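# Hang the marquee roof onto its four post spikes

## Task

Six arms are mounted on the tabletop (scene frame, metres; heading in degrees counter-clockwise from +x): arm1 at x=+0.29 y=+0.65 z=+0.72 heading -102; arm2 at x=-0.22 y=+0.65 z=+0.72 heading -85; arm3 at x=-0.31 y=-0.65 z=+0.72 heading +99; arm4 at x=+0.24 y=-0.65 z=+0.72 heading +83; arm5 at x=-0.70 y=-0.07 z=+0.72 heading +8; arm6 at x=+0.70 y=+0.08 z=+0.72 heading +166. Put the marquee roof onto its four posts with the cap's ball facing up. Each post's spike must pass through one corner ring, and each ring must be pushed fully down its spike. The centre of the roof must hang free. Then release the roof and move the arms away. It only counts if the roof stays in place with no robot holding it. Every other object on the table should stay where it is, upright and not leaning. Knocking or placing any rigid object outside the work area fails the task; cloth, paper and film are exempt from that rule.

## Robot and tools

Setup: six identical i2rt Big YAM arms (arm1 to arm6). Each has six joints, a two-finger gripper and a wrist camera. Two room cameras are fixed: cam_high and cam_low. The hand reaches roughly 1.0 m from the joint-1 axis. With joints 1 and 6 at 0 and the hand level and pointing forward, the wrist camera rides on top of the hand, looking toward the fingertips. The arms act independently: if one stalls, the others keep going. Loose objects may occasionally get nudged by outside disturbances.

Frame: a single scene frame for everything, origin on the floor, +z up, units in metres. The hand point is the midpoint between the fingertips. The hand's z axis runs along the fingers, and the fingers open along its y axis. No output line reports the foot poses; use the base positions given in the task.

Tool execute_actions: argument "actions" is a list holding exactly one action, or empty. An empty list only returns state and pictures. The action is an object keyed by arm name ("arm1"..."arm6"). Each arm gets {"joints": {...}}, a separate set for each arm. Joint values are absolute targets, not offsets, and you only list the joints you want to move. Ranges, in radians, with the tolerance counted as reached:
- joint1_rad -2.879 to 2.879, ±0.045. Base yaw; positive is counter-clockwise seen from above; 0 points along the foot's heading.
- joint2_rad 0 to 3.141, ±0.14. Shoulder; 0 has the upper arm pointing back, about level; increasing raises it and then swings it forward.
- joint3_rad 0 to 3.019, ±0.09. Elbow; 0 is fully folded; increasing opens it.
- joint4_rad -1.692 to 1.57, ±0.055. Hand pitch; positive tips the fingers up.
- joint5_rad -1.57 to 1.57, ±0.03. Sideways hand swing; positive goes to the arm's right.
- joint6_rad -2.094 to 2.094, ±0.035. Hand roll; positive is clockwise viewed from behind the hand.
- gripper_m 0 to 0.093 m, ±0.003. Fingertip gap. Grip force per pad is about 50-62 N, lower on some grippers.
All motions in an action start together and may finish at different times; each action is capped at 15 s. Joints move at different speeds, so the hand can sweep a wide path between postures. Any joint or arm you omit may still be driving toward an earlier target. An unknown key or out-of-range number rejects the entire call, and nothing moves.

Argument "cameras" is a list of names from arm1_cam_wrist ... arm6_cam_wrist, cam_high, cam_low, or "all". Omitted, null or ["all"] means every camera; [] means none. The "pictures" line lists the returned images in order.

Tool wait: {"seconds": 0 to 10}. Commands nothing new and returns state and images. Tool zoom_image: {"camera": name, "region": [x0, y0, x1, y1]} in pixels of that camera's latest full image. The origin is at the top-left, and the region is at most 504x504. Tool finished_scene: {"scene": n}. Ends the current scene for good, and its result says whether it succeeded.

Reading results: joint_positions gives the current joint values, and torques are listed per arm joint in the same order, without the gripper. Torques are noisy, offset and scaled for each unit, and nonzero even in free air. joint_status tells how each commanded motion ended:
- off_target: stopped short and possibly still pushing.
- contact_stop or time_out: target dropped and the joint holds its position. The exception is a timed-out joint that keeps a target within 0.375, 0.375, 0.113, 0.225, 0.075, 0.3 rad (joints 1-6) of where it stands; it keeps pushing and will move there if freed. Send such a joint its reported position to relieve it.
- not_followed: a self- and inter-arm collision check withheld the targets; the gripper part still runs. The arm may retry the withheld targets on later actions.
- limit_stop_at_motor_heat: resend the target.
on_its_own lists what this call did not command; "held at" is the target a joint holds, not its actual position. A joint carrying a load sags. A target very close to the current value may not move the joint. If a call reports a stop, the remaining motion calls in the same reply are skipped.

Hazards: the arms do not stop on contact and can push very hard. Sustained pushing or holding heats motors. A MOTOR HOT line appears at 85 °C. At 100 °C the arm and its gripper go limp and fall, reported as an OVER-TEMPERATURE FAULT. A hard press between two robots ends the run, and a hard hit may as well. Nothing in the state reports robot-robot contact, and the collision check ignores fingers, gripper housings and wrist cameras, and may act too late. Object contact is fine. Avoid drops, slips, slams and heavy shoves. While you are composing a reply, the robots keep holding the last command.

Cameras: pinhole plus radial distortion in OpenCV conventions, 504x504 images. T_world_to_cam maps the scene frame into the camera frame. Room cameras may be off by up to about 2.3° and 9 mm, plus small intrinsic errors. Wrist-camera poses are derived from joint readings, so they can carry larger errors. cam_high sits about 2.07 m up, looking down; cam_low is a narrow-field view from the +x,-y side.

Each tool is called after ">>>" by a JSON object that holds its "name" and its "arguments", one argument or row to a line.

## Session

>>> {"name": "execute_actions", "arguments": {
  "actions": []
}}

Scene clock: 0.00 s.
Joint torques (N m, as the arm reports them, + toward a larger angle): no reading
Motor temperatures (°C, as the motors report them): arm1=[24 27 24 23 24 23] | arm2=[25 24 25 24 24 23] | arm3=[26 25 23 25 23 23] | arm4=[26 25 25 25 23 24] | arm5=[26 24 25 25 26 26] | arm6=[25 25 23 24 25 26]
arm1.joint_positions: joint1_rad=+0.245 joint2_rad=+0.437 joint3_rad=+0.555 joint4_rad=-1.251 joint5_rad=+0.212 joint6_rad=-0.409 gripper_m=+0.095
arm1.joint_status: not commanded
arm1.hand: x=+0.2691 y=+0.4582 z=+0.9926 quat_wxyz=(-0.042, -0.518, -0.821, +0.236) (m; scene frame)
arm2.joint_positions: joint1_rad=-0.366 joint2_rad=+0.535 joint3_rad=+0.408 joint4_rad=-1.014 joint5_rad=-0.239 joint6_rad=+0.295 gripper_m=+0.095
arm2.joint_status: not commanded
arm2.hand: x=-0.2454 y=+0.4381 z=+0.9305 quat_wxyz=(-0.236, -0.845, -0.475, +0.064) (m; scene frame)
arm3.joint_positions: joint1_rad=+0.111 joint2_rad=+0.342 joint3_rad=+0.660 joint4_rad=-1.409 joint5_rad=+0.301 joint6_rad=+0.515 gripper_m=+0.094
arm3.joint_status: not commanded
arm3.hand: x=-0.2956 y=-0.4815 z=+0.9613 quat_wxyz=(-0.228, +0.545, -0.792, -0.155) (m; scene frame)
arm4.joint_positions: joint1_rad=-0.202 joint2_rad=+0.477 joint3_rad=+0.482 joint4_rad=-1.115 joint5_rad=-0.158 joint6_rad=-0.533 gripper_m=+0.095
arm4.joint_status: not commanded
arm4.hand: x=+0.2863 y=-0.4468 z=+0.9177 quat_wxyz=(-0.191, +0.756, -0.609, -0.146) (m; scene frame)
arm5.joint_positions: joint1_rad=+0.407 joint2_rad=+0.389 joint3_rad=+0.612 joint4_rad=-1.291 joint5_rad=+0.083 joint6_rad=+0.245 gripper_m=+0.094
arm5.joint_status: not commanded
arm5.hand: x=-0.5345 y=+0.0195 z=+0.9414 quat_wxyz=(-0.243, +0.151, -0.956, -0.066) (m; scene frame)
arm6.joint_positions: joint1_rad=-0.303 joint2_rad=+0.495 joint3_rad=+0.446 joint4_rad=-1.065 joint5_rad=-0.289 joint6_rad=-0.198 gripper_m=+0.095
arm6.joint_status: not commanded
arm6.hand: x=+0.4975 y=+0.1505 z=+0.9185 quat_wxyz=(+0.049, +0.955, -0.144, -0.256) (m; scene frame)
pictures: arm1_cam_wrist, arm2_cam_wrist, arm3_cam_wrist, arm4_cam_wrist, arm5_cam_wrist, arm6_cam_wrist, cam_high, cam_low
Images, in order (width x height): arm1_cam_wrist 504x504, arm2_cam_wrist 504x504, arm3_cam_wrist 504x504, arm4_cam_wrist 504x504, arm5_cam_wrist 504x504, arm6_cam_wrist 504x504, cam_high 504x504, cam_low 504x504.

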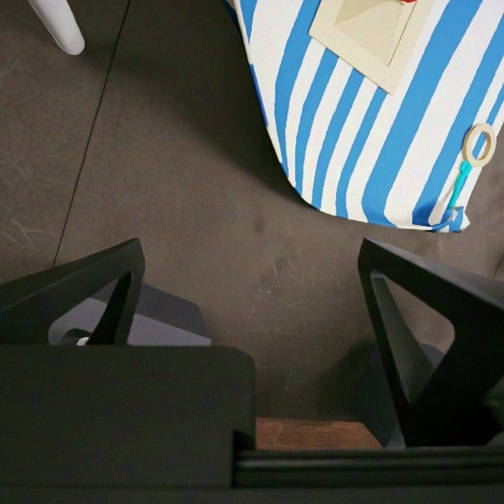

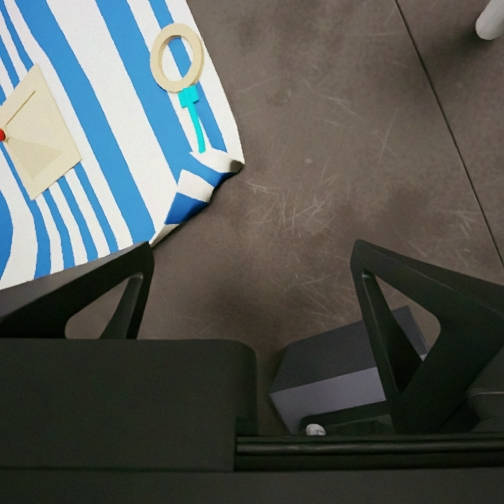

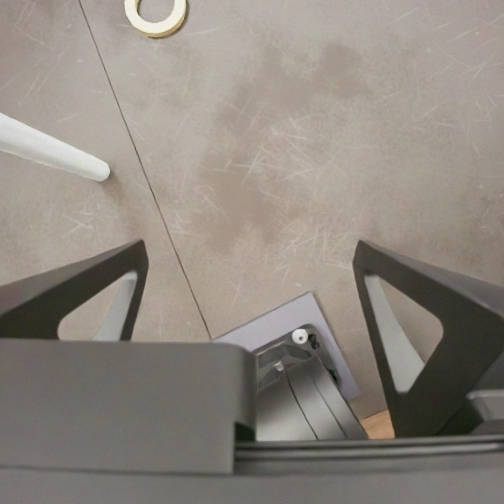

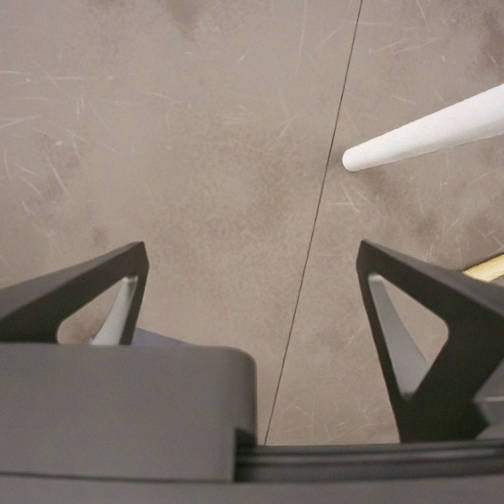

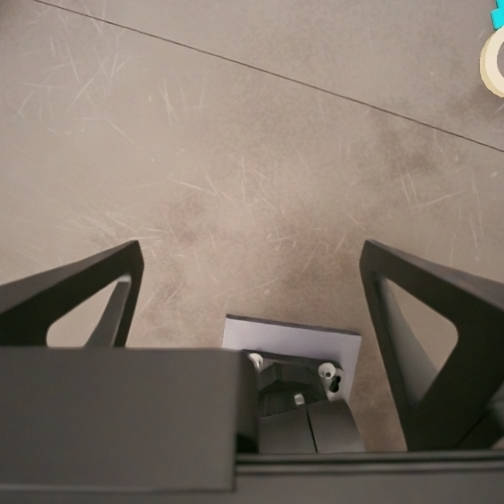

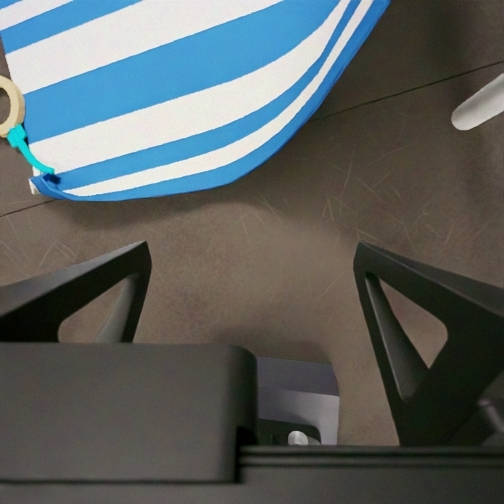

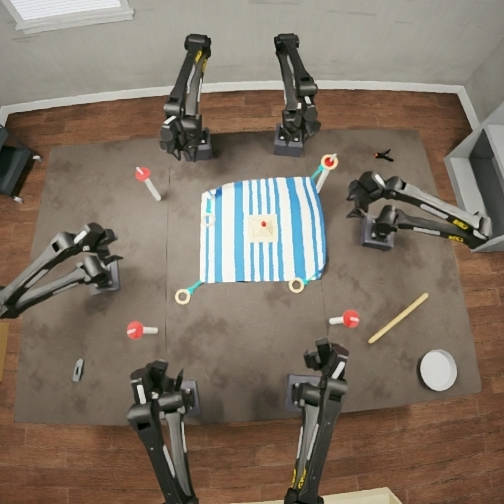

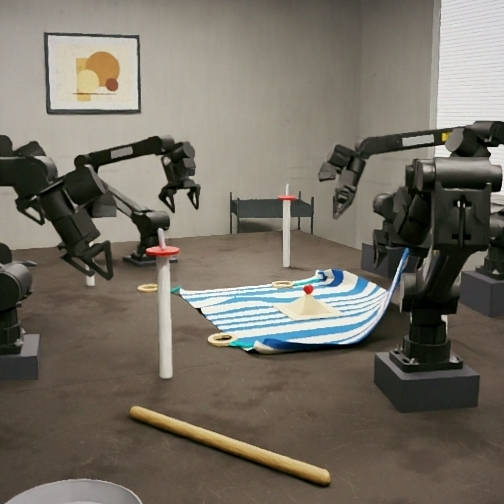

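>>> {"name": "zoom_image", "arguments": {
  "camera": "cam_high",
  "region": [110, 130, 380, 360]
}}

>>> {"name": "zoom_image", "arguments": {
  "camera": "cam_low",
  "region": [120, 170, 440, 390]
}}

Region (110, 130, 380, 360) of cam_high's 504x504 image, scaled by 1.867, with more detail than that image has; it fills the top 429 rows of this view, and the rest is white.

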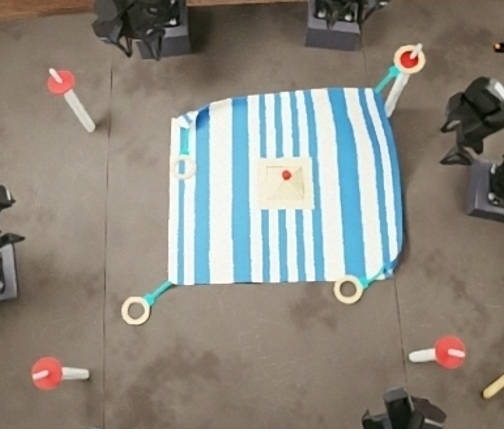

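Region (120, 170, 440, 390) of cam_low's 504x504 image, scaled by 1.575, with more detail than that image has; it fills the top 346 rows of this view, and the rest is white.

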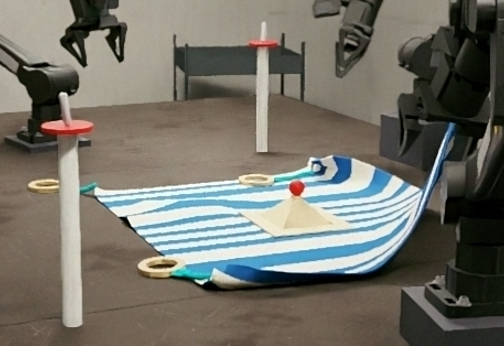

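>>> {"name": "execute_actions", "arguments": {
  "actions": [
    {"arm2":{"joints":{"joint1_rad":0,"joint2_rad":1.2,"joint3_rad":0.8,"joint4_rad":-1.17,"joint5_rad":0,"joint6_rad":0}},"arm3":{"joints":{"joint1_rad":-0.178,"joint2_rad":1.4,"joint3_rad":1.1,"joint4_rad":-1.27,"joint5_rad":0,"joint6_rad":0}},"arm4":{"joints":{"joint1_rad":0.108,"joint2_rad":1.0,"joint3_rad":0.9,"joint4_rad":-1.47,"joint5_rad":0,"joint6_rad":0}}}
  ],
  "cameras": ["cam_high","arm2_cam_wrist","arm3_cam_wrist","arm4_cam_wrist"]
}}

Scene clock: 11.67 s.
Joint torques (N m, as the arm reports them, + toward a larger angle): arm1=[-0.4   3.8  12.53  1.35  0.12 -0.14] | arm2=[ 1.64 -6.85  9.92 -0.18  0.11 -0.18] | arm3=[ -0.63 -10.08  11.15   0.56  -0.26  -0.14] | arm4=[-0.92 -5.94 14.01 -0.04  0.12  0.23] | arm5=[ 0.53  2.12 10.16  1.57 -0.05  0.06] | arm6=[ 0.66  0.58 10.9   1.03 -0.15 -0.16]
Motor temperatures (°C, as the motors report them): arm1=[24 27 28 23 24 23] | arm2=[25 24 29 24 24 23] | arm3=[26 25 26 25 23 23] | arm4=[26 25 30 25 23 24] | arm5=[26 24 29 25 26 26] | arm6=[25 25 27 24 25 26]
arm1.joint_positions: joint1_rad=+0.245 joint2_rad=+0.437 joint3_rad=+0.555 joint4_rad=-1.251 joint5_rad=+0.212 joint6_rad=-0.409 gripper_m=+0.095
arm1.joint_status: not commanded
arm1.hand: x=+0.2691 y=+0.4582 z=+0.9926 quat_wxyz=(-0.042, -0.518, -0.821, +0.236) (m; scene frame)
arm2.joint_positions: joint1_rad=-0.007 joint2_rad=+1.203 joint3_rad=+0.773 joint4_rad=-1.162 joint5_rad=-0.002 joint6_rad=+0.015 gripper_m=+0.095
arm2.joint_status: all done
arm2.hand: x=-0.2048 y=+0.3598 z=+0.9199 quat_wxyz=(+0.001, -0.692, -0.722, -0.011) (m; scene frame)
arm3.joint_positions: joint1_rad=-0.174 joint2_rad=+1.392 joint3_rad=+1.081 joint4_rad=-1.272 joint5_rad=+0.004 joint6_rad=+0.010 gripper_m=+0.094
arm3.joint_status: all done
arm3.hand: x=-0.2849 y=-0.2686 z=+0.8835 quat_wxyz=(+0.003, +0.681, -0.733, +0.007) (m; scene frame)
arm4.joint_positions: joint1_rad=+0.103 joint2_rad=+1.008 joint3_rad=+0.856 joint4_rad=-1.456 joint5_rad=-0.003 joint6_rad=-0.011 gripper_m=+0.095
arm4.joint_status: all done
arm4.hand: x=+0.2515 y=-0.4047 z=+0.9529 quat_wxyz=(+0.012, +0.692, -0.721, +0.014) (m; scene frame)
arm5.joint_positions: joint1_rad=+0.407 joint2_rad=+0.389 joint3_rad=+0.612 joint4_rad=-1.291 joint5_rad=+0.083 joint6_rad=+0.245 gripper_m=+0.094
arm5.joint_status: not commanded
arm5.hand: x=-0.5345 y=+0.0195 z=+0.9414 quat_wxyz=(-0.243, +0.151, -0.956, -0.066) (m; scene frame)
arm6.joint_positions: joint1_rad=-0.303 joint2_rad=+0.495 joint3_rad=+0.446 joint4_rad=-1.065 joint5_rad=-0.289 joint6_rad=-0.198 gripper_m=+0.095
arm6.joint_status: not commanded
arm6.hand: x=+0.4975 y=+0.1505 z=+0.9185 quat_wxyz=(+0.049, +0.955, -0.144, -0.256) (m; scene frame)
pictures: arm2_cam_wrist, arm3_cam_wrist, arm4_cam_wrist, cam_high
camera_calibration (this result's frames):
arm2_cam_wrist: T_world_to_cam=[[-0.999647, -0.0260554, 0.00521183, -0.201041], [-0.0178247, 0.80302, 0.595685, -0.833097], [-0.019706, 0.595382, -0.803201, 0.644932], [0, 0, 0, 1]] pos_world=[-0.203111, 0.279774, 1.01532]
arm3_cam_wrist: T_world_to_cam=[[0.997973, -0.0620395, 0.0141948, 0.252083], [-0.0583339, -0.802505, 0.593787, -0.746281], [-0.0254469, -0.593411, -0.804497, 0.663176], [0, 0, 0, 1]] pos_world=[-0.27823, -0.189719, 0.973077]
arm4_cam_wrist: T_world_to_cam=[[0.998277, -0.0559222, -0.0177821, -0.252084], [-0.0334176, -0.790857, 0.611089, -0.889439], [-0.0482365, -0.609441, -0.791363, 0.642628], [0, 0, 0, 1]] pos_world=[0.252925, -0.325871, 1.04759]
Images, in order (width x height): arm2_cam_wrist 504x504, arm3_cam_wrist 504x504, arm4_cam_wrist 504x504, cam_high 504x504.

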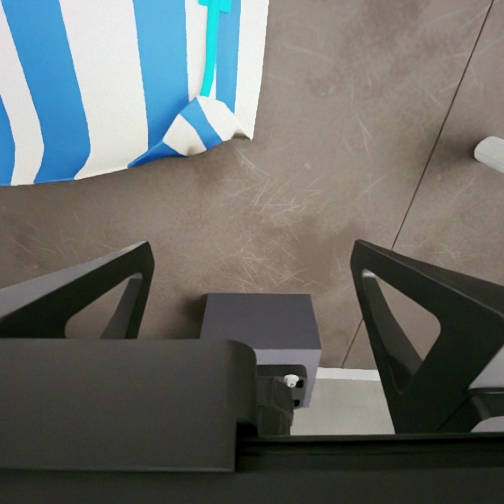

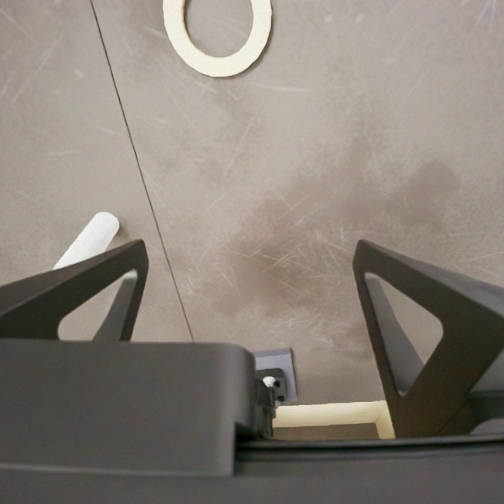

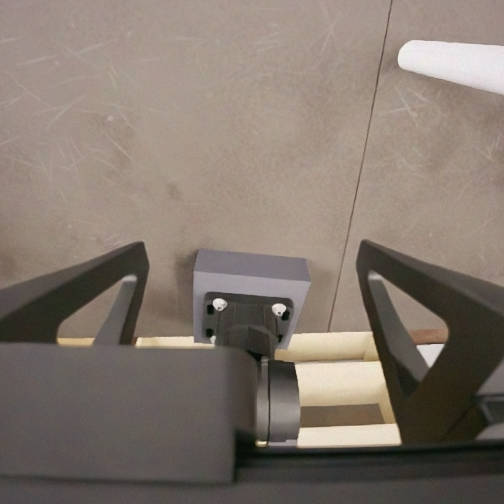

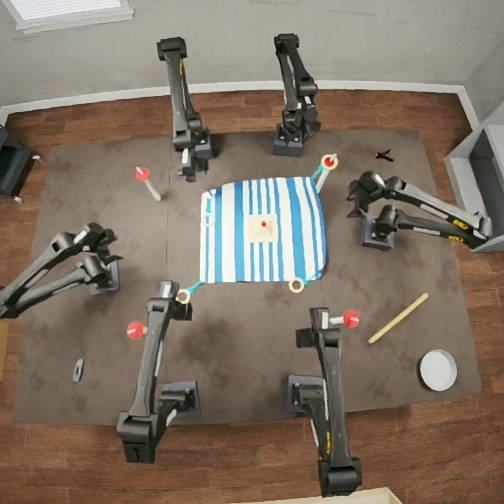

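>>> {"name": "execute_actions", "arguments": {
  "actions": [
    {"arm2":{"joints":{"joint1_rad":0.04,"joint2_rad":1.837,"joint3_rad":0.975,"joint4_rad":-0.684}},"arm3":{"joints":{"joint1_rad":-0.13,"joint2_rad":1.74,"joint3_rad":1.19,"joint4_rad":-1.0,"joint6_rad":0.93}},"arm4":{"joints":{"joint1_rad":0.142,"joint2_rad":1.889,"joint3_rad":1.2,"joint4_rad":-0.844,"joint6_rad":1.12}}}
  ],
  "cameras": ["arm2_cam_wrist","arm3_cam_wrist","arm4_cam_wrist"]
}}

Scene clock: 17.73 s.
Joint torques (N m, as the arm reports them, + toward a larger angle): arm1=[-0.42  3.54 12.56  1.38  0.12 -0.13] | arm2=[  1.9  -15.04   6.32   0.73   0.08  -0.18] | arm3=[ -0.29 -15.58  10.3    0.86  -0.13   0.02] | arm4=[ -0.65 -18.39   8.87   1.06   0.21   0.22] | arm5=[ 0.64  2.15 10.17  1.56 -0.05  0.06] | arm6=[ 0.52  0.17 10.84  1.33 -0.17 -0.12]
Motor temperatures (°C, as the motors report them): arm1=[24 27 29 23 24 23] | arm2=[25 24 29 24 24 23] | arm3=[26 26 26 25 23 23] | arm4=[26 25 31 25 23 24] | arm5=[26 24 31 25 26 26] | arm6=[25 25 28 24 25 26]
arm1.joint_positions: joint1_rad=+0.245 joint2_rad=+0.437 joint3_rad=+0.555 joint4_rad=-1.251 joint5_rad=+0.212 joint6_rad=-0.409 gripper_m=+0.095
arm1.joint_status: not commanded
arm1.hand: x=+0.2691 y=+0.4582 z=+0.9926 quat_wxyz=(-0.042, -0.518, -0.821, +0.236) (m; scene frame)
arm2.joint_positions: joint1_rad=+0.032 joint2_rad=+1.842 joint3_rad=+0.967 joint4_rad=-0.694 joint5_rad=-0.002 joint6_rad=+0.014 gripper_m=+0.095
arm2.joint_status: all done
arm2.hand: x=-0.1780 y=+0.2179 z=+0.7555 quat_wxyz=(-0.007, -0.678, -0.735, -0.003) (m; scene frame)
arm3.joint_positions: joint1_rad=-0.131 joint2_rad=+1.745 joint3_rad=+1.167 joint4_rad=-1.010 joint5_rad=+0.003 joint6_rad=+0.920 gripper_m=+0.094
arm3.joint_status: all done
arm3.hand: x=-0.2997 y=-0.1800 z=+0.7679 quat_wxyz=(+0.001, +0.310, -0.951, +0.010) (m; scene frame)
arm4.joint_positions: joint1_rad=+0.135 joint2_rad=+1.907 joint3_rad=+1.187 joint4_rad=-0.859 joint5_rad=-0.003 joint6_rad=+1.109 gripper_m=+0.095
arm4.joint_status: all done
arm4.hand: x=+0.2501 y=-0.1542 z=+0.7372 quat_wxyz=(-0.001, +0.219, -0.976, +0.005) (m; scene frame)
arm5.joint_positions: joint1_rad=+0.407 joint2_rad=+0.389 joint3_rad=+0.612 joint4_rad=-1.291 joint5_rad=+0.083 joint6_rad=+0.245 gripper_m=+0.094
arm5.joint_status: not commanded
arm5.hand: x=-0.5345 y=+0.0195 z=+0.9414 quat_wxyz=(-0.243, +0.151, -0.956, -0.066) (m; scene frame)
arm6.joint_positions: joint1_rad=-0.303 joint2_rad=+0.495 joint3_rad=+0.446 joint4_rad=-1.065 joint5_rad=-0.289 joint6_rad=-0.198 gripper_m=+0.095
arm6.joint_status: not commanded
arm6.hand: x=+0.4975 y=+0.1505 z=+0.9185 quat_wxyz=(+0.049, +0.955, -0.144, -0.256) (m; scene frame)
pictures: arm2_cam_wrist, arm3_cam_wrist, arm4_cam_wrist
camera_calibration (this result's frames):
arm2_cam_wrist: T_world_to_cam=[[-0.997876, -0.064911, 0.00546115, -0.168409], [-0.0498532, 0.814967, 0.577359, -0.615174], [-0.0419276, 0.57586, -0.816472, 0.608211], [0, 0, 0, 1]] pos_world=[-0.173219, 0.140171, 0.852683]
arm3_cam_wrist: T_world_to_cam=[[0.599177, -0.800142, 0.0275535, 0.011319], [-0.656337, -0.4712, 0.58923, -0.723497], [-0.458484, -0.371138, -0.807495, 0.53484], [0, 0, 0, 1]] pos_world=[-0.236424, -0.133356, 0.857875]
arm4_cam_wrist: T_world_to_cam=[[0.41514, -0.909674, -0.0123386, -0.230296], [-0.7374, -0.344402, 0.581058, -0.292534], [-0.532823, -0.232122, -0.813769, 0.820401], [0, 0, 0, 1]] pos_world=[0.317019, -0.119811, 0.834754]
Images, in order (width x height): arm2_cam_wrist 504x504, arm3_cam_wrist 504x504, arm4_cam_wrist 504x504.

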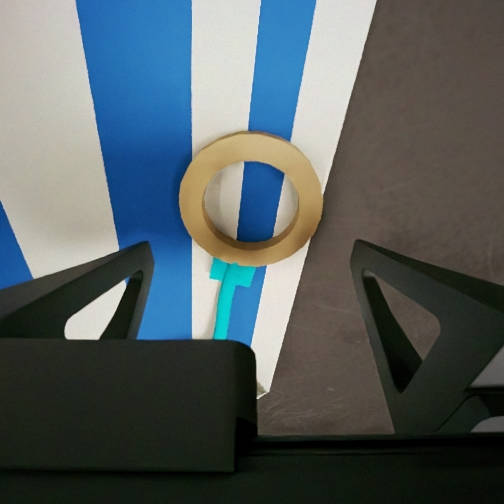

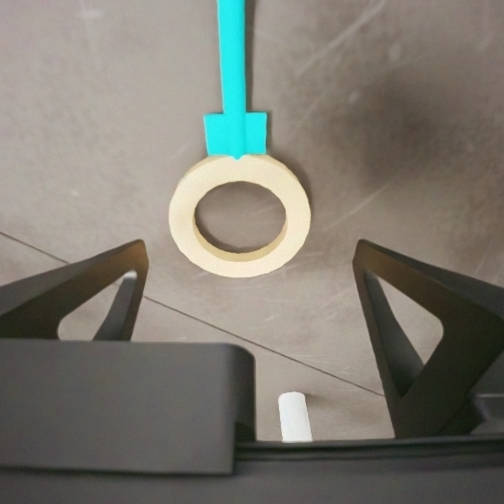

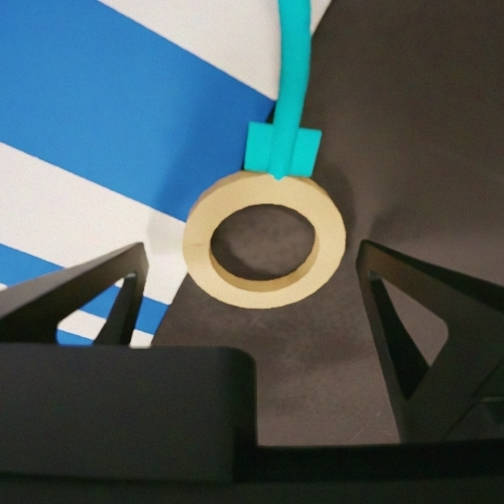

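>>> {"name": "execute_actions", "arguments": {
  "actions": [
    {"arm2":{"joints":{"joint2_rad":1.938,"joint3_rad":1.023,"joint4_rad":-0.631}},"arm3":{"joints":{"joint1_rad":-0.15,"joint2_rad":1.799,"joint3_rad":1.15,"joint4_rad":-0.888}},"arm4":{"joints":{"joint1_rad":0.117,"joint2_rad":1.913,"joint4_rad":-0.815}}}
  ],
  "cameras": ["arm2_cam_wrist","arm3_cam_wrist","arm4_cam_wrist"]
}}

Scene clock: 22.10 s.
Joint torques (N m, as the arm reports them, + toward a larger angle): arm1=[-0.14  3.46 12.55  1.31  0.09 -0.14] | arm2=[  1.88 -14.37   6.92   0.53   0.05  -0.17] | arm3=[ -0.72 -13.58   7.06   1.08  -0.13   0.02] | arm4=[ -1.63 -16.61   9.08   1.01   0.19   0.23] | arm5=[ 0.61  2.24 10.17  1.57 -0.05  0.06] | arm6=[ 1.16  0.56 11.01  1.07 -0.12 -0.15]
Motor temperatures (°C, as the motors report them): arm1=[24 27 30 23 24 23] | arm2=[25 24 29 24 24 23] | arm3=[26 26 26 25 23 23] | arm4=[26 26 31 25 23 24] | arm5=[26 24 31 25 26 26] | arm6=[25 25 29 24 25 26]
arm1.joint_positions: joint1_rad=+0.245 joint2_rad=+0.437 joint3_rad=+0.555 joint4_rad=-1.251 joint5_rad=+0.212 joint6_rad=-0.409 gripper_m=+0.095
arm1.joint_status: not commanded
arm1.hand: x=+0.2691 y=+0.4582 z=+0.9926 quat_wxyz=(-0.042, -0.518, -0.821, +0.236) (m; scene frame)
arm2.joint_positions: joint1_rad=+0.033 joint2_rad=+1.925 joint3_rad=+1.002 joint4_rad=-0.637 joint5_rad=-0.001 joint6_rad=+0.013 gripper_m=+0.095
arm2.joint_status: all done
arm2.hand: x=-0.1757 y=+0.2018 z=+0.7293 quat_wxyz=(-0.010, -0.677, -0.736, +0.000) (m; scene frame)
arm3.joint_positions: joint1_rad=-0.144 joint2_rad=+1.777 joint3_rad=+1.163 joint4_rad=-0.900 joint5_rad=+0.003 joint6_rad=+0.920 gripper_m=+0.094
arm3.joint_status: all done
arm3.hand: x=-0.2927 y=-0.1580 z=+0.7528 quat_wxyz=(-0.011, +0.304, -0.952, -0.025) (m; scene frame)
arm4.joint_positions: joint1_rad=+0.127 joint2_rad=+1.907 joint3_rad=+1.187 joint4_rad=-0.832 joint5_rad=-0.003 joint6_rad=+1.109 gripper_m=+0.095
arm4.joint_status: all done
arm4.hand: x=+0.2542 y=-0.1474 z=+0.7372 quat_wxyz=(-0.004, +0.215, -0.977, -0.009) (m; scene frame)
arm5.joint_positions: joint1_rad=+0.407 joint2_rad=+0.389 joint3_rad=+0.612 joint4_rad=-1.291 joint5_rad=+0.083 joint6_rad=+0.245 gripper_m=+0.094
arm5.joint_status: not commanded
arm5.hand: x=-0.5345 y=+0.0195 z=+0.9414 quat_wxyz=(-0.243, +0.151, -0.956, -0.066) (m; scene frame)
arm6.joint_positions: joint1_rad=-0.303 joint2_rad=+0.495 joint3_rad=+0.446 joint4_rad=-1.065 joint5_rad=-0.289 joint6_rad=-0.198 gripper_m=+0.095
arm6.joint_status: not commanded
arm6.hand: x=+0.4975 y=+0.1505 z=+0.9185 quat_wxyz=(+0.049, +0.955, -0.144, -0.256) (m; scene frame)
pictures: arm2_cam_wrist, arm3_cam_wrist, arm4_cam_wrist
camera_calibration (this result's frames):
arm2_cam_wrist: T_world_to_cam=[[-0.99776, -0.0666278, 0.00593495, -0.167041], [-0.0514113, 0.820593, 0.569196, -0.582271], [-0.0427944, 0.567616, -0.822181, 0.601906], [0, 0, 0, 1]] pos_world=[-0.170844, 0.125027, 0.827293]
arm3_cam_wrist: T_world_to_cam=[[0.588225, -0.808064, -0.0320004, 0.0655328], [-0.664149, -0.505283, 0.550995, -0.678478], [-0.461408, -0.302856, -0.833895, 0.563848], [0, 0, 0, 1]] pos_world=[-0.228994, -0.119104, 0.846125]
arm4_cam_wrist: T_world_to_cam=[[0.407681, -0.912355, -0.0374784, -0.205849], [-0.740651, -0.354405, 0.570818, -0.280272], [-0.534071, -0.204953, -0.820221, 0.833312], [0, 0, 0, 1]] pos_world=[0.321385, -0.116347, 0.835769]
Images, in order (width x height): arm2_cam_wrist 504x504, arm3_cam_wrist 504x504, arm4_cam_wrist 504x504.

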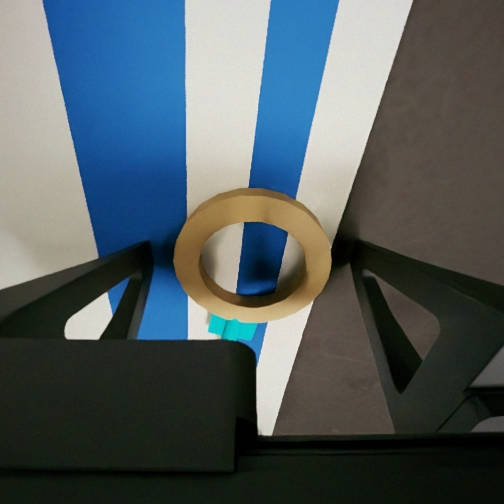

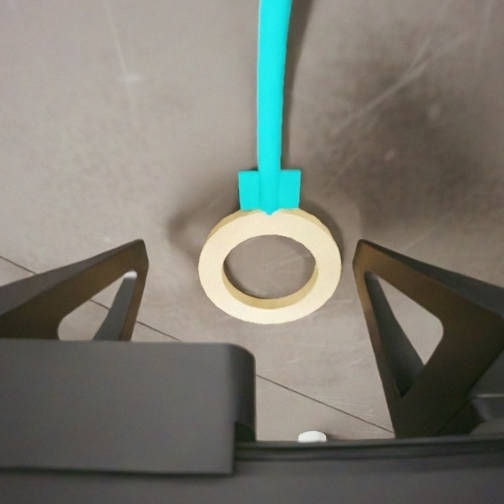

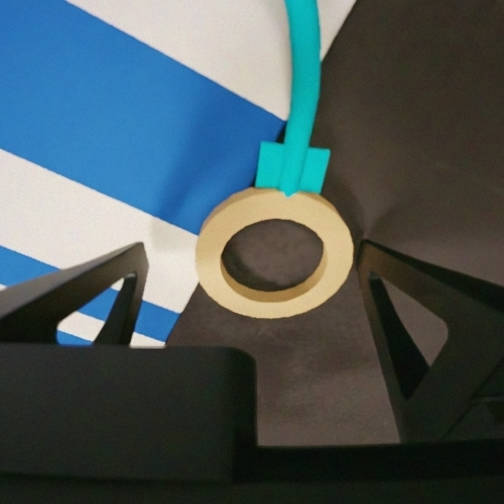

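>>> {"name": "execute_actions", "arguments": {
  "actions": [
    {"arm2":{"joints":{"joint2_rad":1.95}},"arm3":{"joints":{"joint2_rad":1.825,"joint3_rad":1.118,"joint4_rad":-0.92}},"arm4":{"joints":{"joint2_rad":1.95,"joint4_rad":-0.87}}}
  ],
  "cameras": ["arm2_cam_wrist","arm3_cam_wrist","arm4_cam_wrist"]
}}

Scene clock: 23.83 s.
Joint torques (N m, as the arm reports them, + toward a larger angle): arm1=[-0.26  3.57 12.55  1.35  0.14 -0.14] | arm2=[  1.76 -13.37   6.95   0.53   0.05  -0.17] | arm3=[ -0.52 -12.47   6.21   0.08   0.    -0.01] | arm4=[ -1.73 -14.97   8.53  -0.26   0.23   0.24] | arm5=[ 0.6   2.17 10.16  1.56 -0.05  0.06] | arm6=[ 1.25  0.82 10.79  1.5  -0.14 -0.12]
Motor temperatures (°C, as the motors report them): arm1=[24 27 30 23 24 23] | arm2=[25 25 29 24 24 23] | arm3=[26 26 26 25 23 23] | arm4=[26 26 31 25 23 24] | arm5=[26 24 32 25 26 26] | arm6=[25 25 29 24 25 26]
arm1.joint_positions: joint1_rad=+0.245 joint2_rad=+0.437 joint3_rad=+0.555 joint4_rad=-1.251 joint5_rad=+0.212 joint6_rad=-0.409 gripper_m=+0.095
arm1.joint_status: not commanded
arm1.hand: x=+0.2691 y=+0.4582 z=+0.9926 quat_wxyz=(-0.042, -0.518, -0.821, +0.236) (m; scene frame)
arm2.joint_positions: joint1_rad=+0.033 joint2_rad=+1.927 joint3_rad=+1.002 joint4_rad=-0.637 joint5_rad=-0.001 joint6_rad=+0.013 gripper_m=+0.095
arm2.joint_status: all done
arm2.hand: x=-0.1757 y=+0.2022 z=+0.7285 quat_wxyz=(-0.010, -0.677, -0.736, +0.000) (m; scene frame)
arm3.joint_positions: joint1_rad=-0.147 joint2_rad=+1.788 joint3_rad=+1.136 joint4_rad=-0.907 joint5_rad=+0.000 joint6_rad=+0.925 gripper_m=+0.094
arm3.joint_status: all done
arm3.hand: x=-0.2925 y=-0.1740 z=+0.7389 quat_wxyz=(-0.002, +0.300, -0.954, -0.004) (m; scene frame)
arm4.joint_positions: joint1_rad=+0.126 joint2_rad=+1.921 joint3_rad=+1.190 joint4_rad=-0.845 joint5_rad=-0.003 joint6_rad=+1.112 gripper_m=+0.095
arm4.joint_status: all done
arm4.hand: x=+0.2542 y=-0.1514 z=+0.7314 quat_wxyz=(-0.001, +0.214, -0.977, +0.003) (m; scene frame)
arm5.joint_positions: joint1_rad=+0.407 joint2_rad=+0.389 joint3_rad=+0.612 joint4_rad=-1.291 joint5_rad=+0.083 joint6_rad=+0.245 gripper_m=+0.094
arm5.joint_status: not commanded
arm5.hand: x=-0.5345 y=+0.0195 z=+0.9414 quat_wxyz=(-0.243, +0.151, -0.956, -0.066) (m; scene frame)
arm6.joint_positions: joint1_rad=-0.303 joint2_rad=+0.495 joint3_rad=+0.446 joint4_rad=-1.065 joint5_rad=-0.289 joint6_rad=-0.198 gripper_m=+0.095
arm6.joint_status: not commanded
arm6.hand: x=+0.4975 y=+0.1505 z=+0.9185 quat_wxyz=(+0.049, +0.955, -0.144, -0.256) (m; scene frame)
pictures: arm2_cam_wrist, arm3_cam_wrist, arm4_cam_wrist
camera_calibration (this result's frames):
arm2_cam_wrist: T_world_to_cam=[[-0.997758, -0.0666624, 0.00599245, -0.167073], [-0.0513253, 0.81951, 0.570762, -0.583052], [-0.0429592, 0.569174, -0.821094, 0.599861], [0, 0, 0, 1]] pos_world=[-0.170854, 0.125254, 0.826328]
arm3_cam_wrist: T_world_to_cam=[[0.582307, -0.812965, 0.00249205, 0.0239338], [-0.664985, -0.474544, 0.576717, -0.692668], [-0.467668, -0.337484, -0.81694, 0.527141], [0, 0, 0, 1]] pos_world=[-0.228023, -0.131343, 0.830056]
arm4_cam_wrist: T_world_to_cam=[[0.40471, -0.914309, -0.0158151, -0.225097], [-0.740919, -0.337999, 0.580341, -0.282807], [-0.535956, -0.223152, -0.81422, 0.821068], [0, 0, 0, 1]] pos_world=[0.321618, -0.118174, 0.829095]
Images, in order (width x height): arm2_cam_wrist 504x504, arm3_cam_wrist 504x504, arm4_cam_wrist 504x504.

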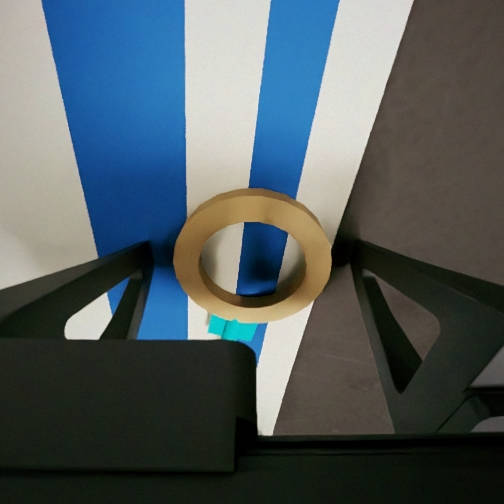

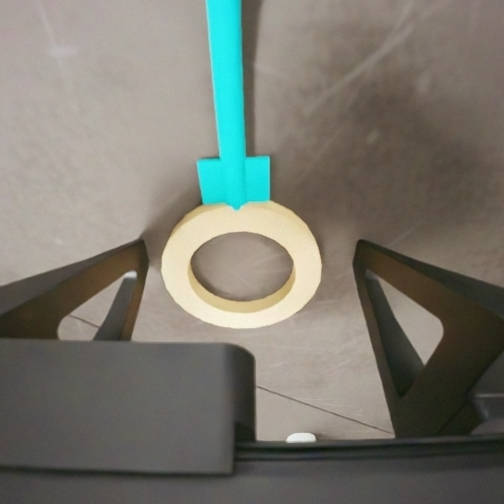

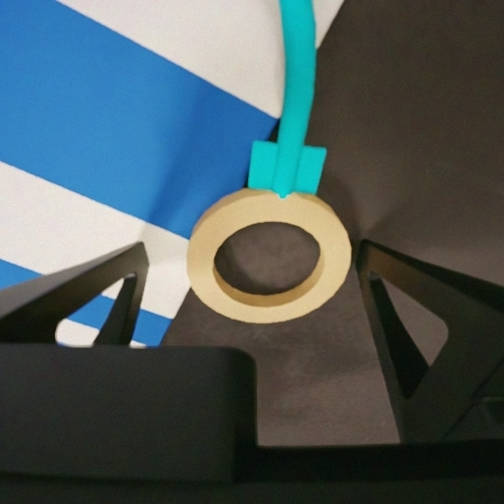

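>>> {"name": "execute_actions", "arguments": {
  "actions": [
    {"arm2":{"joints":{"joint2_rad":1.93,"gripper_m":0.04}},"arm3":{"joints":{"joint2_rad":1.80,"gripper_m":0.04}},"arm4":{"joints":{"joint2_rad":1.93,"gripper_m":0.04}}}
  ],
  "cameras": ["arm2_cam_wrist","arm3_cam_wrist","arm4_cam_wrist"]
}}

Scene clock: 25.40 s.
Joint torques (N m, as the arm reports them, + toward a larger angle): arm1=[-0.57  3.38 12.58  1.42  0.11 -0.15] | arm2=[  1.67 -15.12   6.94   0.52   0.14  -0.16] | arm3=[ -0.41 -14.58   6.18   0.09   0.07  -0.02] | arm4=[ -1.03 -16.53   8.59  -0.26   0.23   0.21] | arm5=[ 0.6   2.18 10.16  1.56 -0.05  0.06] | arm6=[ 0.63  1.14 10.72  1.14 -0.19 -0.15]
Motor temperatures (°C, as the motors report them): arm1=[24 27 31 23 24 23] | arm2=[25 25 29 24 24 23] | arm3=[26 26 26 25 23 23] | arm4=[26 26 31 25 23 24] | arm5=[26 24 32 25 26 26] | arm6=[25 25 30 24 25 26]
arm1.joint_positions: joint1_rad=+0.245 joint2_rad=+0.437 joint3_rad=+0.555 joint4_rad=-1.251 joint5_rad=+0.212 joint6_rad=-0.409 gripper_m=+0.095
arm1.joint_status: not commanded
arm1.hand: x=+0.2691 y=+0.4582 z=+0.9926 quat_wxyz=(-0.042, -0.518, -0.821, +0.236) (m; scene frame)
arm2.joint_positions: joint1_rad=+0.033 joint2_rad=+1.927 joint3_rad=+1.002 joint4_rad=-0.637 joint5_rad=-0.003 joint6_rad=+0.013 gripper_m=+0.068
arm2.joint_status: gripper_m off_target (ended at +0.068, target +0.040); the others done
arm2.hand: x=-0.1753 y=+0.2023 z=+0.7285 quat_wxyz=(-0.010, -0.677, -0.736, -0.001) (m; scene frame)
arm3.joint_positions: joint1_rad=-0.147 joint2_rad=+1.788 joint3_rad=+1.136 joint4_rad=-0.908 joint5_rad=-0.001 joint6_rad=+0.925 gripper_m=+0.067
arm3.joint_status: gripper_m off_target (ended at +0.067, target +0.040); the others done
arm3.hand: x=-0.2927 y=-0.1742 z=+0.7389 quat_wxyz=(-0.002, +0.300, -0.954, -0.004) (m; scene frame)
arm4.joint_positions: joint1_rad=+0.126 joint2_rad=+1.921 joint3_rad=+1.190 joint4_rad=-0.848 joint5_rad=-0.003 joint6_rad=+1.112 gripper_m=+0.068
arm4.joint_status: gripper_m off_target (ended at +0.068, target +0.040); the others done
arm4.hand: x=+0.2542 y=-0.1520 z=+0.7314 quat_wxyz=(-0.001, +0.214, -0.977, +0.004) (m; scene frame)
arm5.joint_positions: joint1_rad=+0.407 joint2_rad=+0.389 joint3_rad=+0.612 joint4_rad=-1.291 joint5_rad=+0.083 joint6_rad=+0.245 gripper_m=+0.094
arm5.joint_status: not commanded
arm5.hand: x=-0.5345 y=+0.0195 z=+0.9414 quat_wxyz=(-0.243, +0.151, -0.956, -0.066) (m; scene frame)
arm6.joint_positions: joint1_rad=-0.303 joint2_rad=+0.495 joint3_rad=+0.446 joint4_rad=-1.065 joint5_rad=-0.289 joint6_rad=-0.198 gripper_m=+0.095
arm6.joint_status: not commanded
arm6.hand: x=+0.4975 y=+0.1505 z=+0.9185 quat_wxyz=(+0.049, +0.955, -0.144, -0.256) (m; scene frame)
pictures: arm2_cam_wrist, arm3_cam_wrist, arm4_cam_wrist
camera_calibration (this result's frames):
arm2_cam_wrist: T_world_to_cam=[[-0.997767, -0.0666955, 0.00370488, -0.165009], [-0.0526518, 0.819382, 0.570824, -0.583319], [-0.0411071, 0.569354, -0.821064, 0.600128], [0, 0, 0, 1]] pos_world=[-0.170683, 0.125271, 0.826327]
arm3_cam_wrist: T_world_to_cam=[[0.582317, -0.812958, 0.00239661, 0.0239803], [-0.664305, -0.474134, 0.577838, -0.693445], [-0.468622, -0.338077, -0.816148, 0.526016], [0, 0, 0, 1]] pos_world=[-0.22812, -0.131457, 0.829948]
arm4_cam_wrist: T_world_to_cam=[[0.404694, -0.914349, -0.0137495, -0.227118], [-0.740887, -0.336659, 0.581161, -0.283415], [-0.536013, -0.225006, -0.813672, 0.820269], [0, 0, 0, 1]] pos_world=[0.321609, -0.118514, 0.829018]
Images, in order (width x height): arm2_cam_wrist 504x504, arm3_cam_wrist 504x504, arm4_cam_wrist 504x504.

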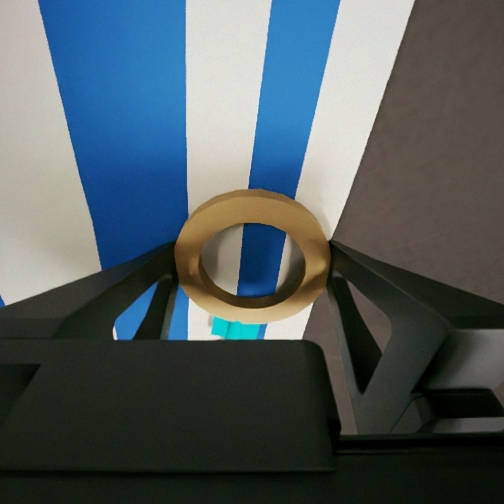

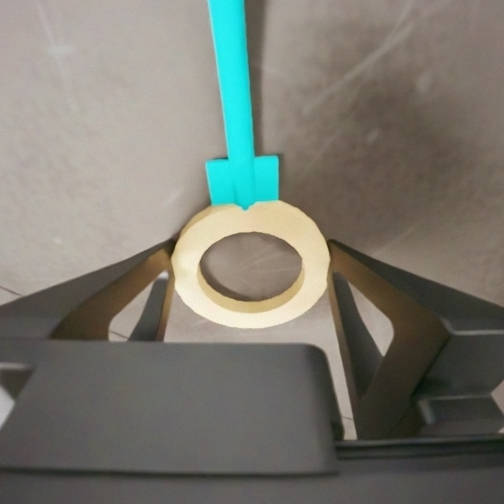

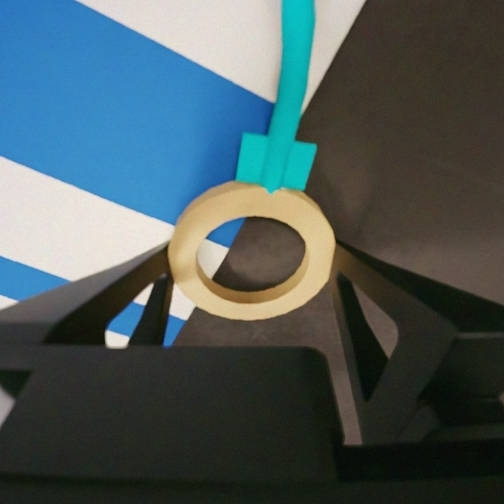

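>>> {"name": "execute_actions", "arguments": {
  "actions": [
    {"arm2":{"joints":{"joint1_rad":-0.3,"joint2_rad":1.31,"joint3_rad":1.18,"joint4_rad":-1.41,"joint6_rad":1.5}},"arm3":{"joints":{"joint2_rad":1.285,"joint3_rad":1.39,"joint4_rad":-1.65,"joint6_rad":1.3}},"arm4":{"joints":{"joint2_rad":1.24,"joint3_rad":1.28,"joint4_rad":-1.575,"joint6_rad":-1.36}}}
  ],
  "cameras": ["arm2_cam_wrist","arm3_cam_wrist","arm4_cam_wrist","cam_high","cam_low"]
}}

Scene clock: 30.67 s.
Joint torques (N m, as the arm reports them, + toward a larger angle): arm1=[-0.12  3.68 12.61  1.4   0.11 -0.16] | arm2=[ 1.91 -8.49  9.99 -0.19  0.05  0.15] | arm3=[-0.53 -9.61 10.95  0.07  0.08  0.04] | arm4=[-1.55 -9.26 12.11  0.02  0.03  0.05] | arm5=[ 0.56  2.2  10.16  1.56 -0.05  0.06] | arm6=[ 1.61  0.89 11.2   1.24 -0.13 -0.18]
Motor temperatures (°C, as the motors report them): arm1=[24 27 31 23 24 23] | arm2=[25 25 29 24 24 23] | arm3=[26 27 26 25 23 23] | arm4=[26 27 31 25 23 24] | arm5=[26 24 32 25 26 26] | arm6=[25 25 30 24 25 26]
arm1.joint_positions: joint1_rad=+0.245 joint2_rad=+0.437 joint3_rad=+0.555 joint4_rad=-1.251 joint5_rad=+0.212 joint6_rad=-0.409 gripper_m=+0.095
arm1.joint_status: not commanded
arm1.hand: x=+0.2691 y=+0.4582 z=+0.9926 quat_wxyz=(-0.042, -0.518, -0.821, +0.236) (m; scene frame)
arm2.joint_positions: joint1_rad=-0.310 joint2_rad=+1.300 joint3_rad=+1.162 joint4_rad=-1.401 joint5_rad=+0.001 joint6_rad=+1.486 gripper_m=+0.068
arm2.joint_status: all done
arm2.hand: x=-0.3142 y=+0.2903 z=+1.0306 quat_wxyz=(-0.016, -0.997, +0.081, -0.003) (m; scene frame)
arm3.joint_positions: joint1_rad=-0.147 joint2_rad=+1.282 joint3_rad=+1.380 joint4_rad=-1.637 joint5_rad=-0.001 joint6_rad=+1.289 gripper_m=+0.067
arm3.joint_status: all done
arm3.hand: x=-0.2970 y=-0.2826 z=+1.0355 quat_wxyz=(-0.002, +0.123, -0.992, -0.014) (m; scene frame)
arm4.joint_positions: joint1_rad=+0.126 joint2_rad=+1.241 joint3_rad=+1.257 joint4_rad=-1.561 joint5_rad=-0.002 joint6_rad=-1.347 gripper_m=+0.068
arm4.joint_status: all done
arm4.hand: x=+0.2483 y=-0.2984 z=+1.0404 quat_wxyz=(-0.013, +0.992, -0.125, +0.001) (m; scene frame)
arm5.joint_positions: joint1_rad=+0.407 joint2_rad=+0.389 joint3_rad=+0.612 joint4_rad=-1.291 joint5_rad=+0.083 joint6_rad=+0.245 gripper_m=+0.094
arm5.joint_status: not commanded
arm5.hand: x=-0.5345 y=+0.0195 z=+0.9414 quat_wxyz=(-0.243, +0.151, -0.956, -0.066) (m; scene frame)
arm6.joint_positions: joint1_rad=-0.303 joint2_rad=+0.495 joint3_rad=+0.446 joint4_rad=-1.065 joint5_rad=-0.289 joint6_rad=-0.198 gripper_m=+0.095
arm6.joint_status: not commanded
arm6.hand: x=+0.4975 y=+0.1505 z=+0.9185 quat_wxyz=(+0.049, +0.955, -0.144, -0.256) (m; scene frame)
pictures: arm2_cam_wrist, arm3_cam_wrist, arm4_cam_wrist, cam_high, cam_low
camera_calibration (this result's frames):
arm2_cam_wrist: T_world_to_cam=[[0.177326, 0.984072, -0.0125572, -0.217855], [0.796142, -0.135938, 0.589643, -0.310607], [0.578544, -0.114557, -0.807566, 1.17163], [0, 0, 0, 1]] pos_world=[-0.39192, 0.306379, 1.12658]
arm3_cam_wrist: T_world_to_cam=[[0.254861, -0.966795, -0.0187994, -0.181134], [-0.788261, -0.218979, 0.575059, -0.880946], [-0.560081, -0.131741, -0.817896, 0.762385], [0, 0, 0, 1]] pos_world=[-0.221254, -0.267591, 1.12674]
arm4_cam_wrist: T_world_to_cam=[[0.262264, 0.964988, 0.00397498, 0.223395], [0.785491, -0.21587, 0.580003, -0.858395], [0.560554, -0.148992, -0.814604, 0.78699], [0, 0, 0, 1]] pos_world=[0.174522, -0.28362, 1.13807]
Images, in order (width x height): arm2_cam_wrist 504x504, arm3_cam_wrist 504x504, arm4_cam_wrist 504x504, cam_high 504x504, cam_low 504x504.

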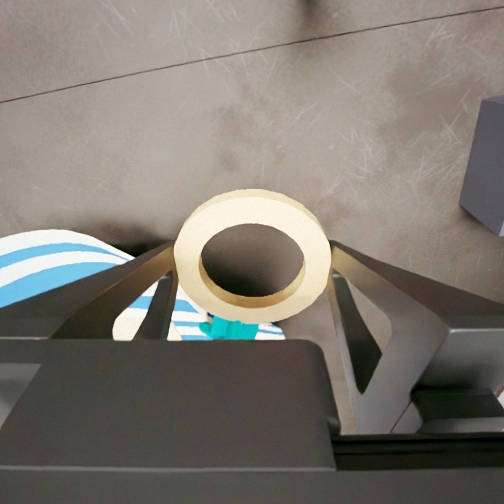

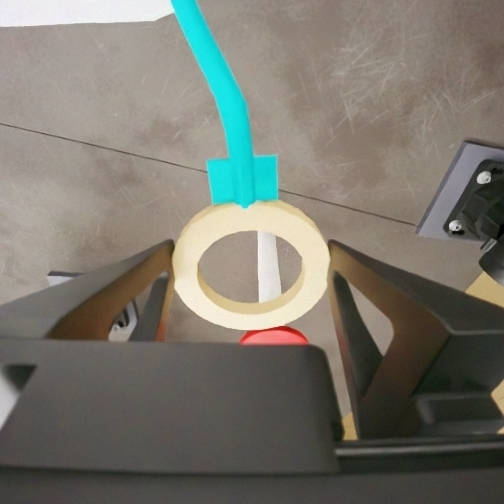

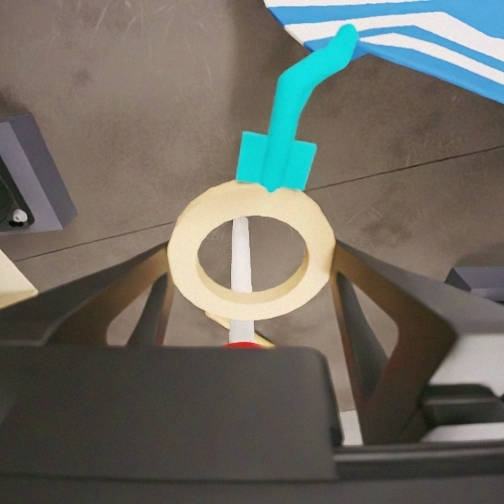

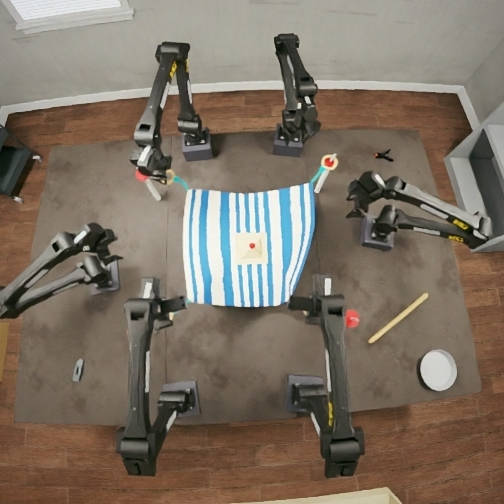

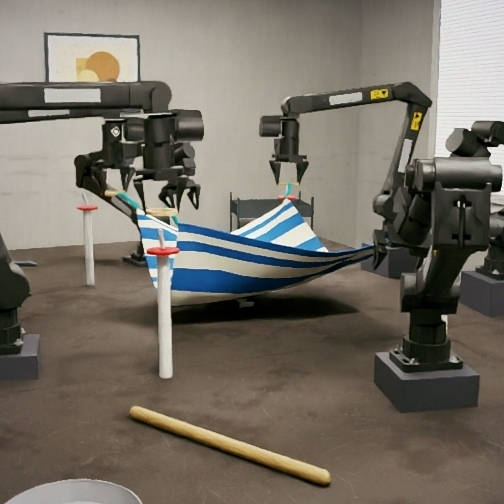

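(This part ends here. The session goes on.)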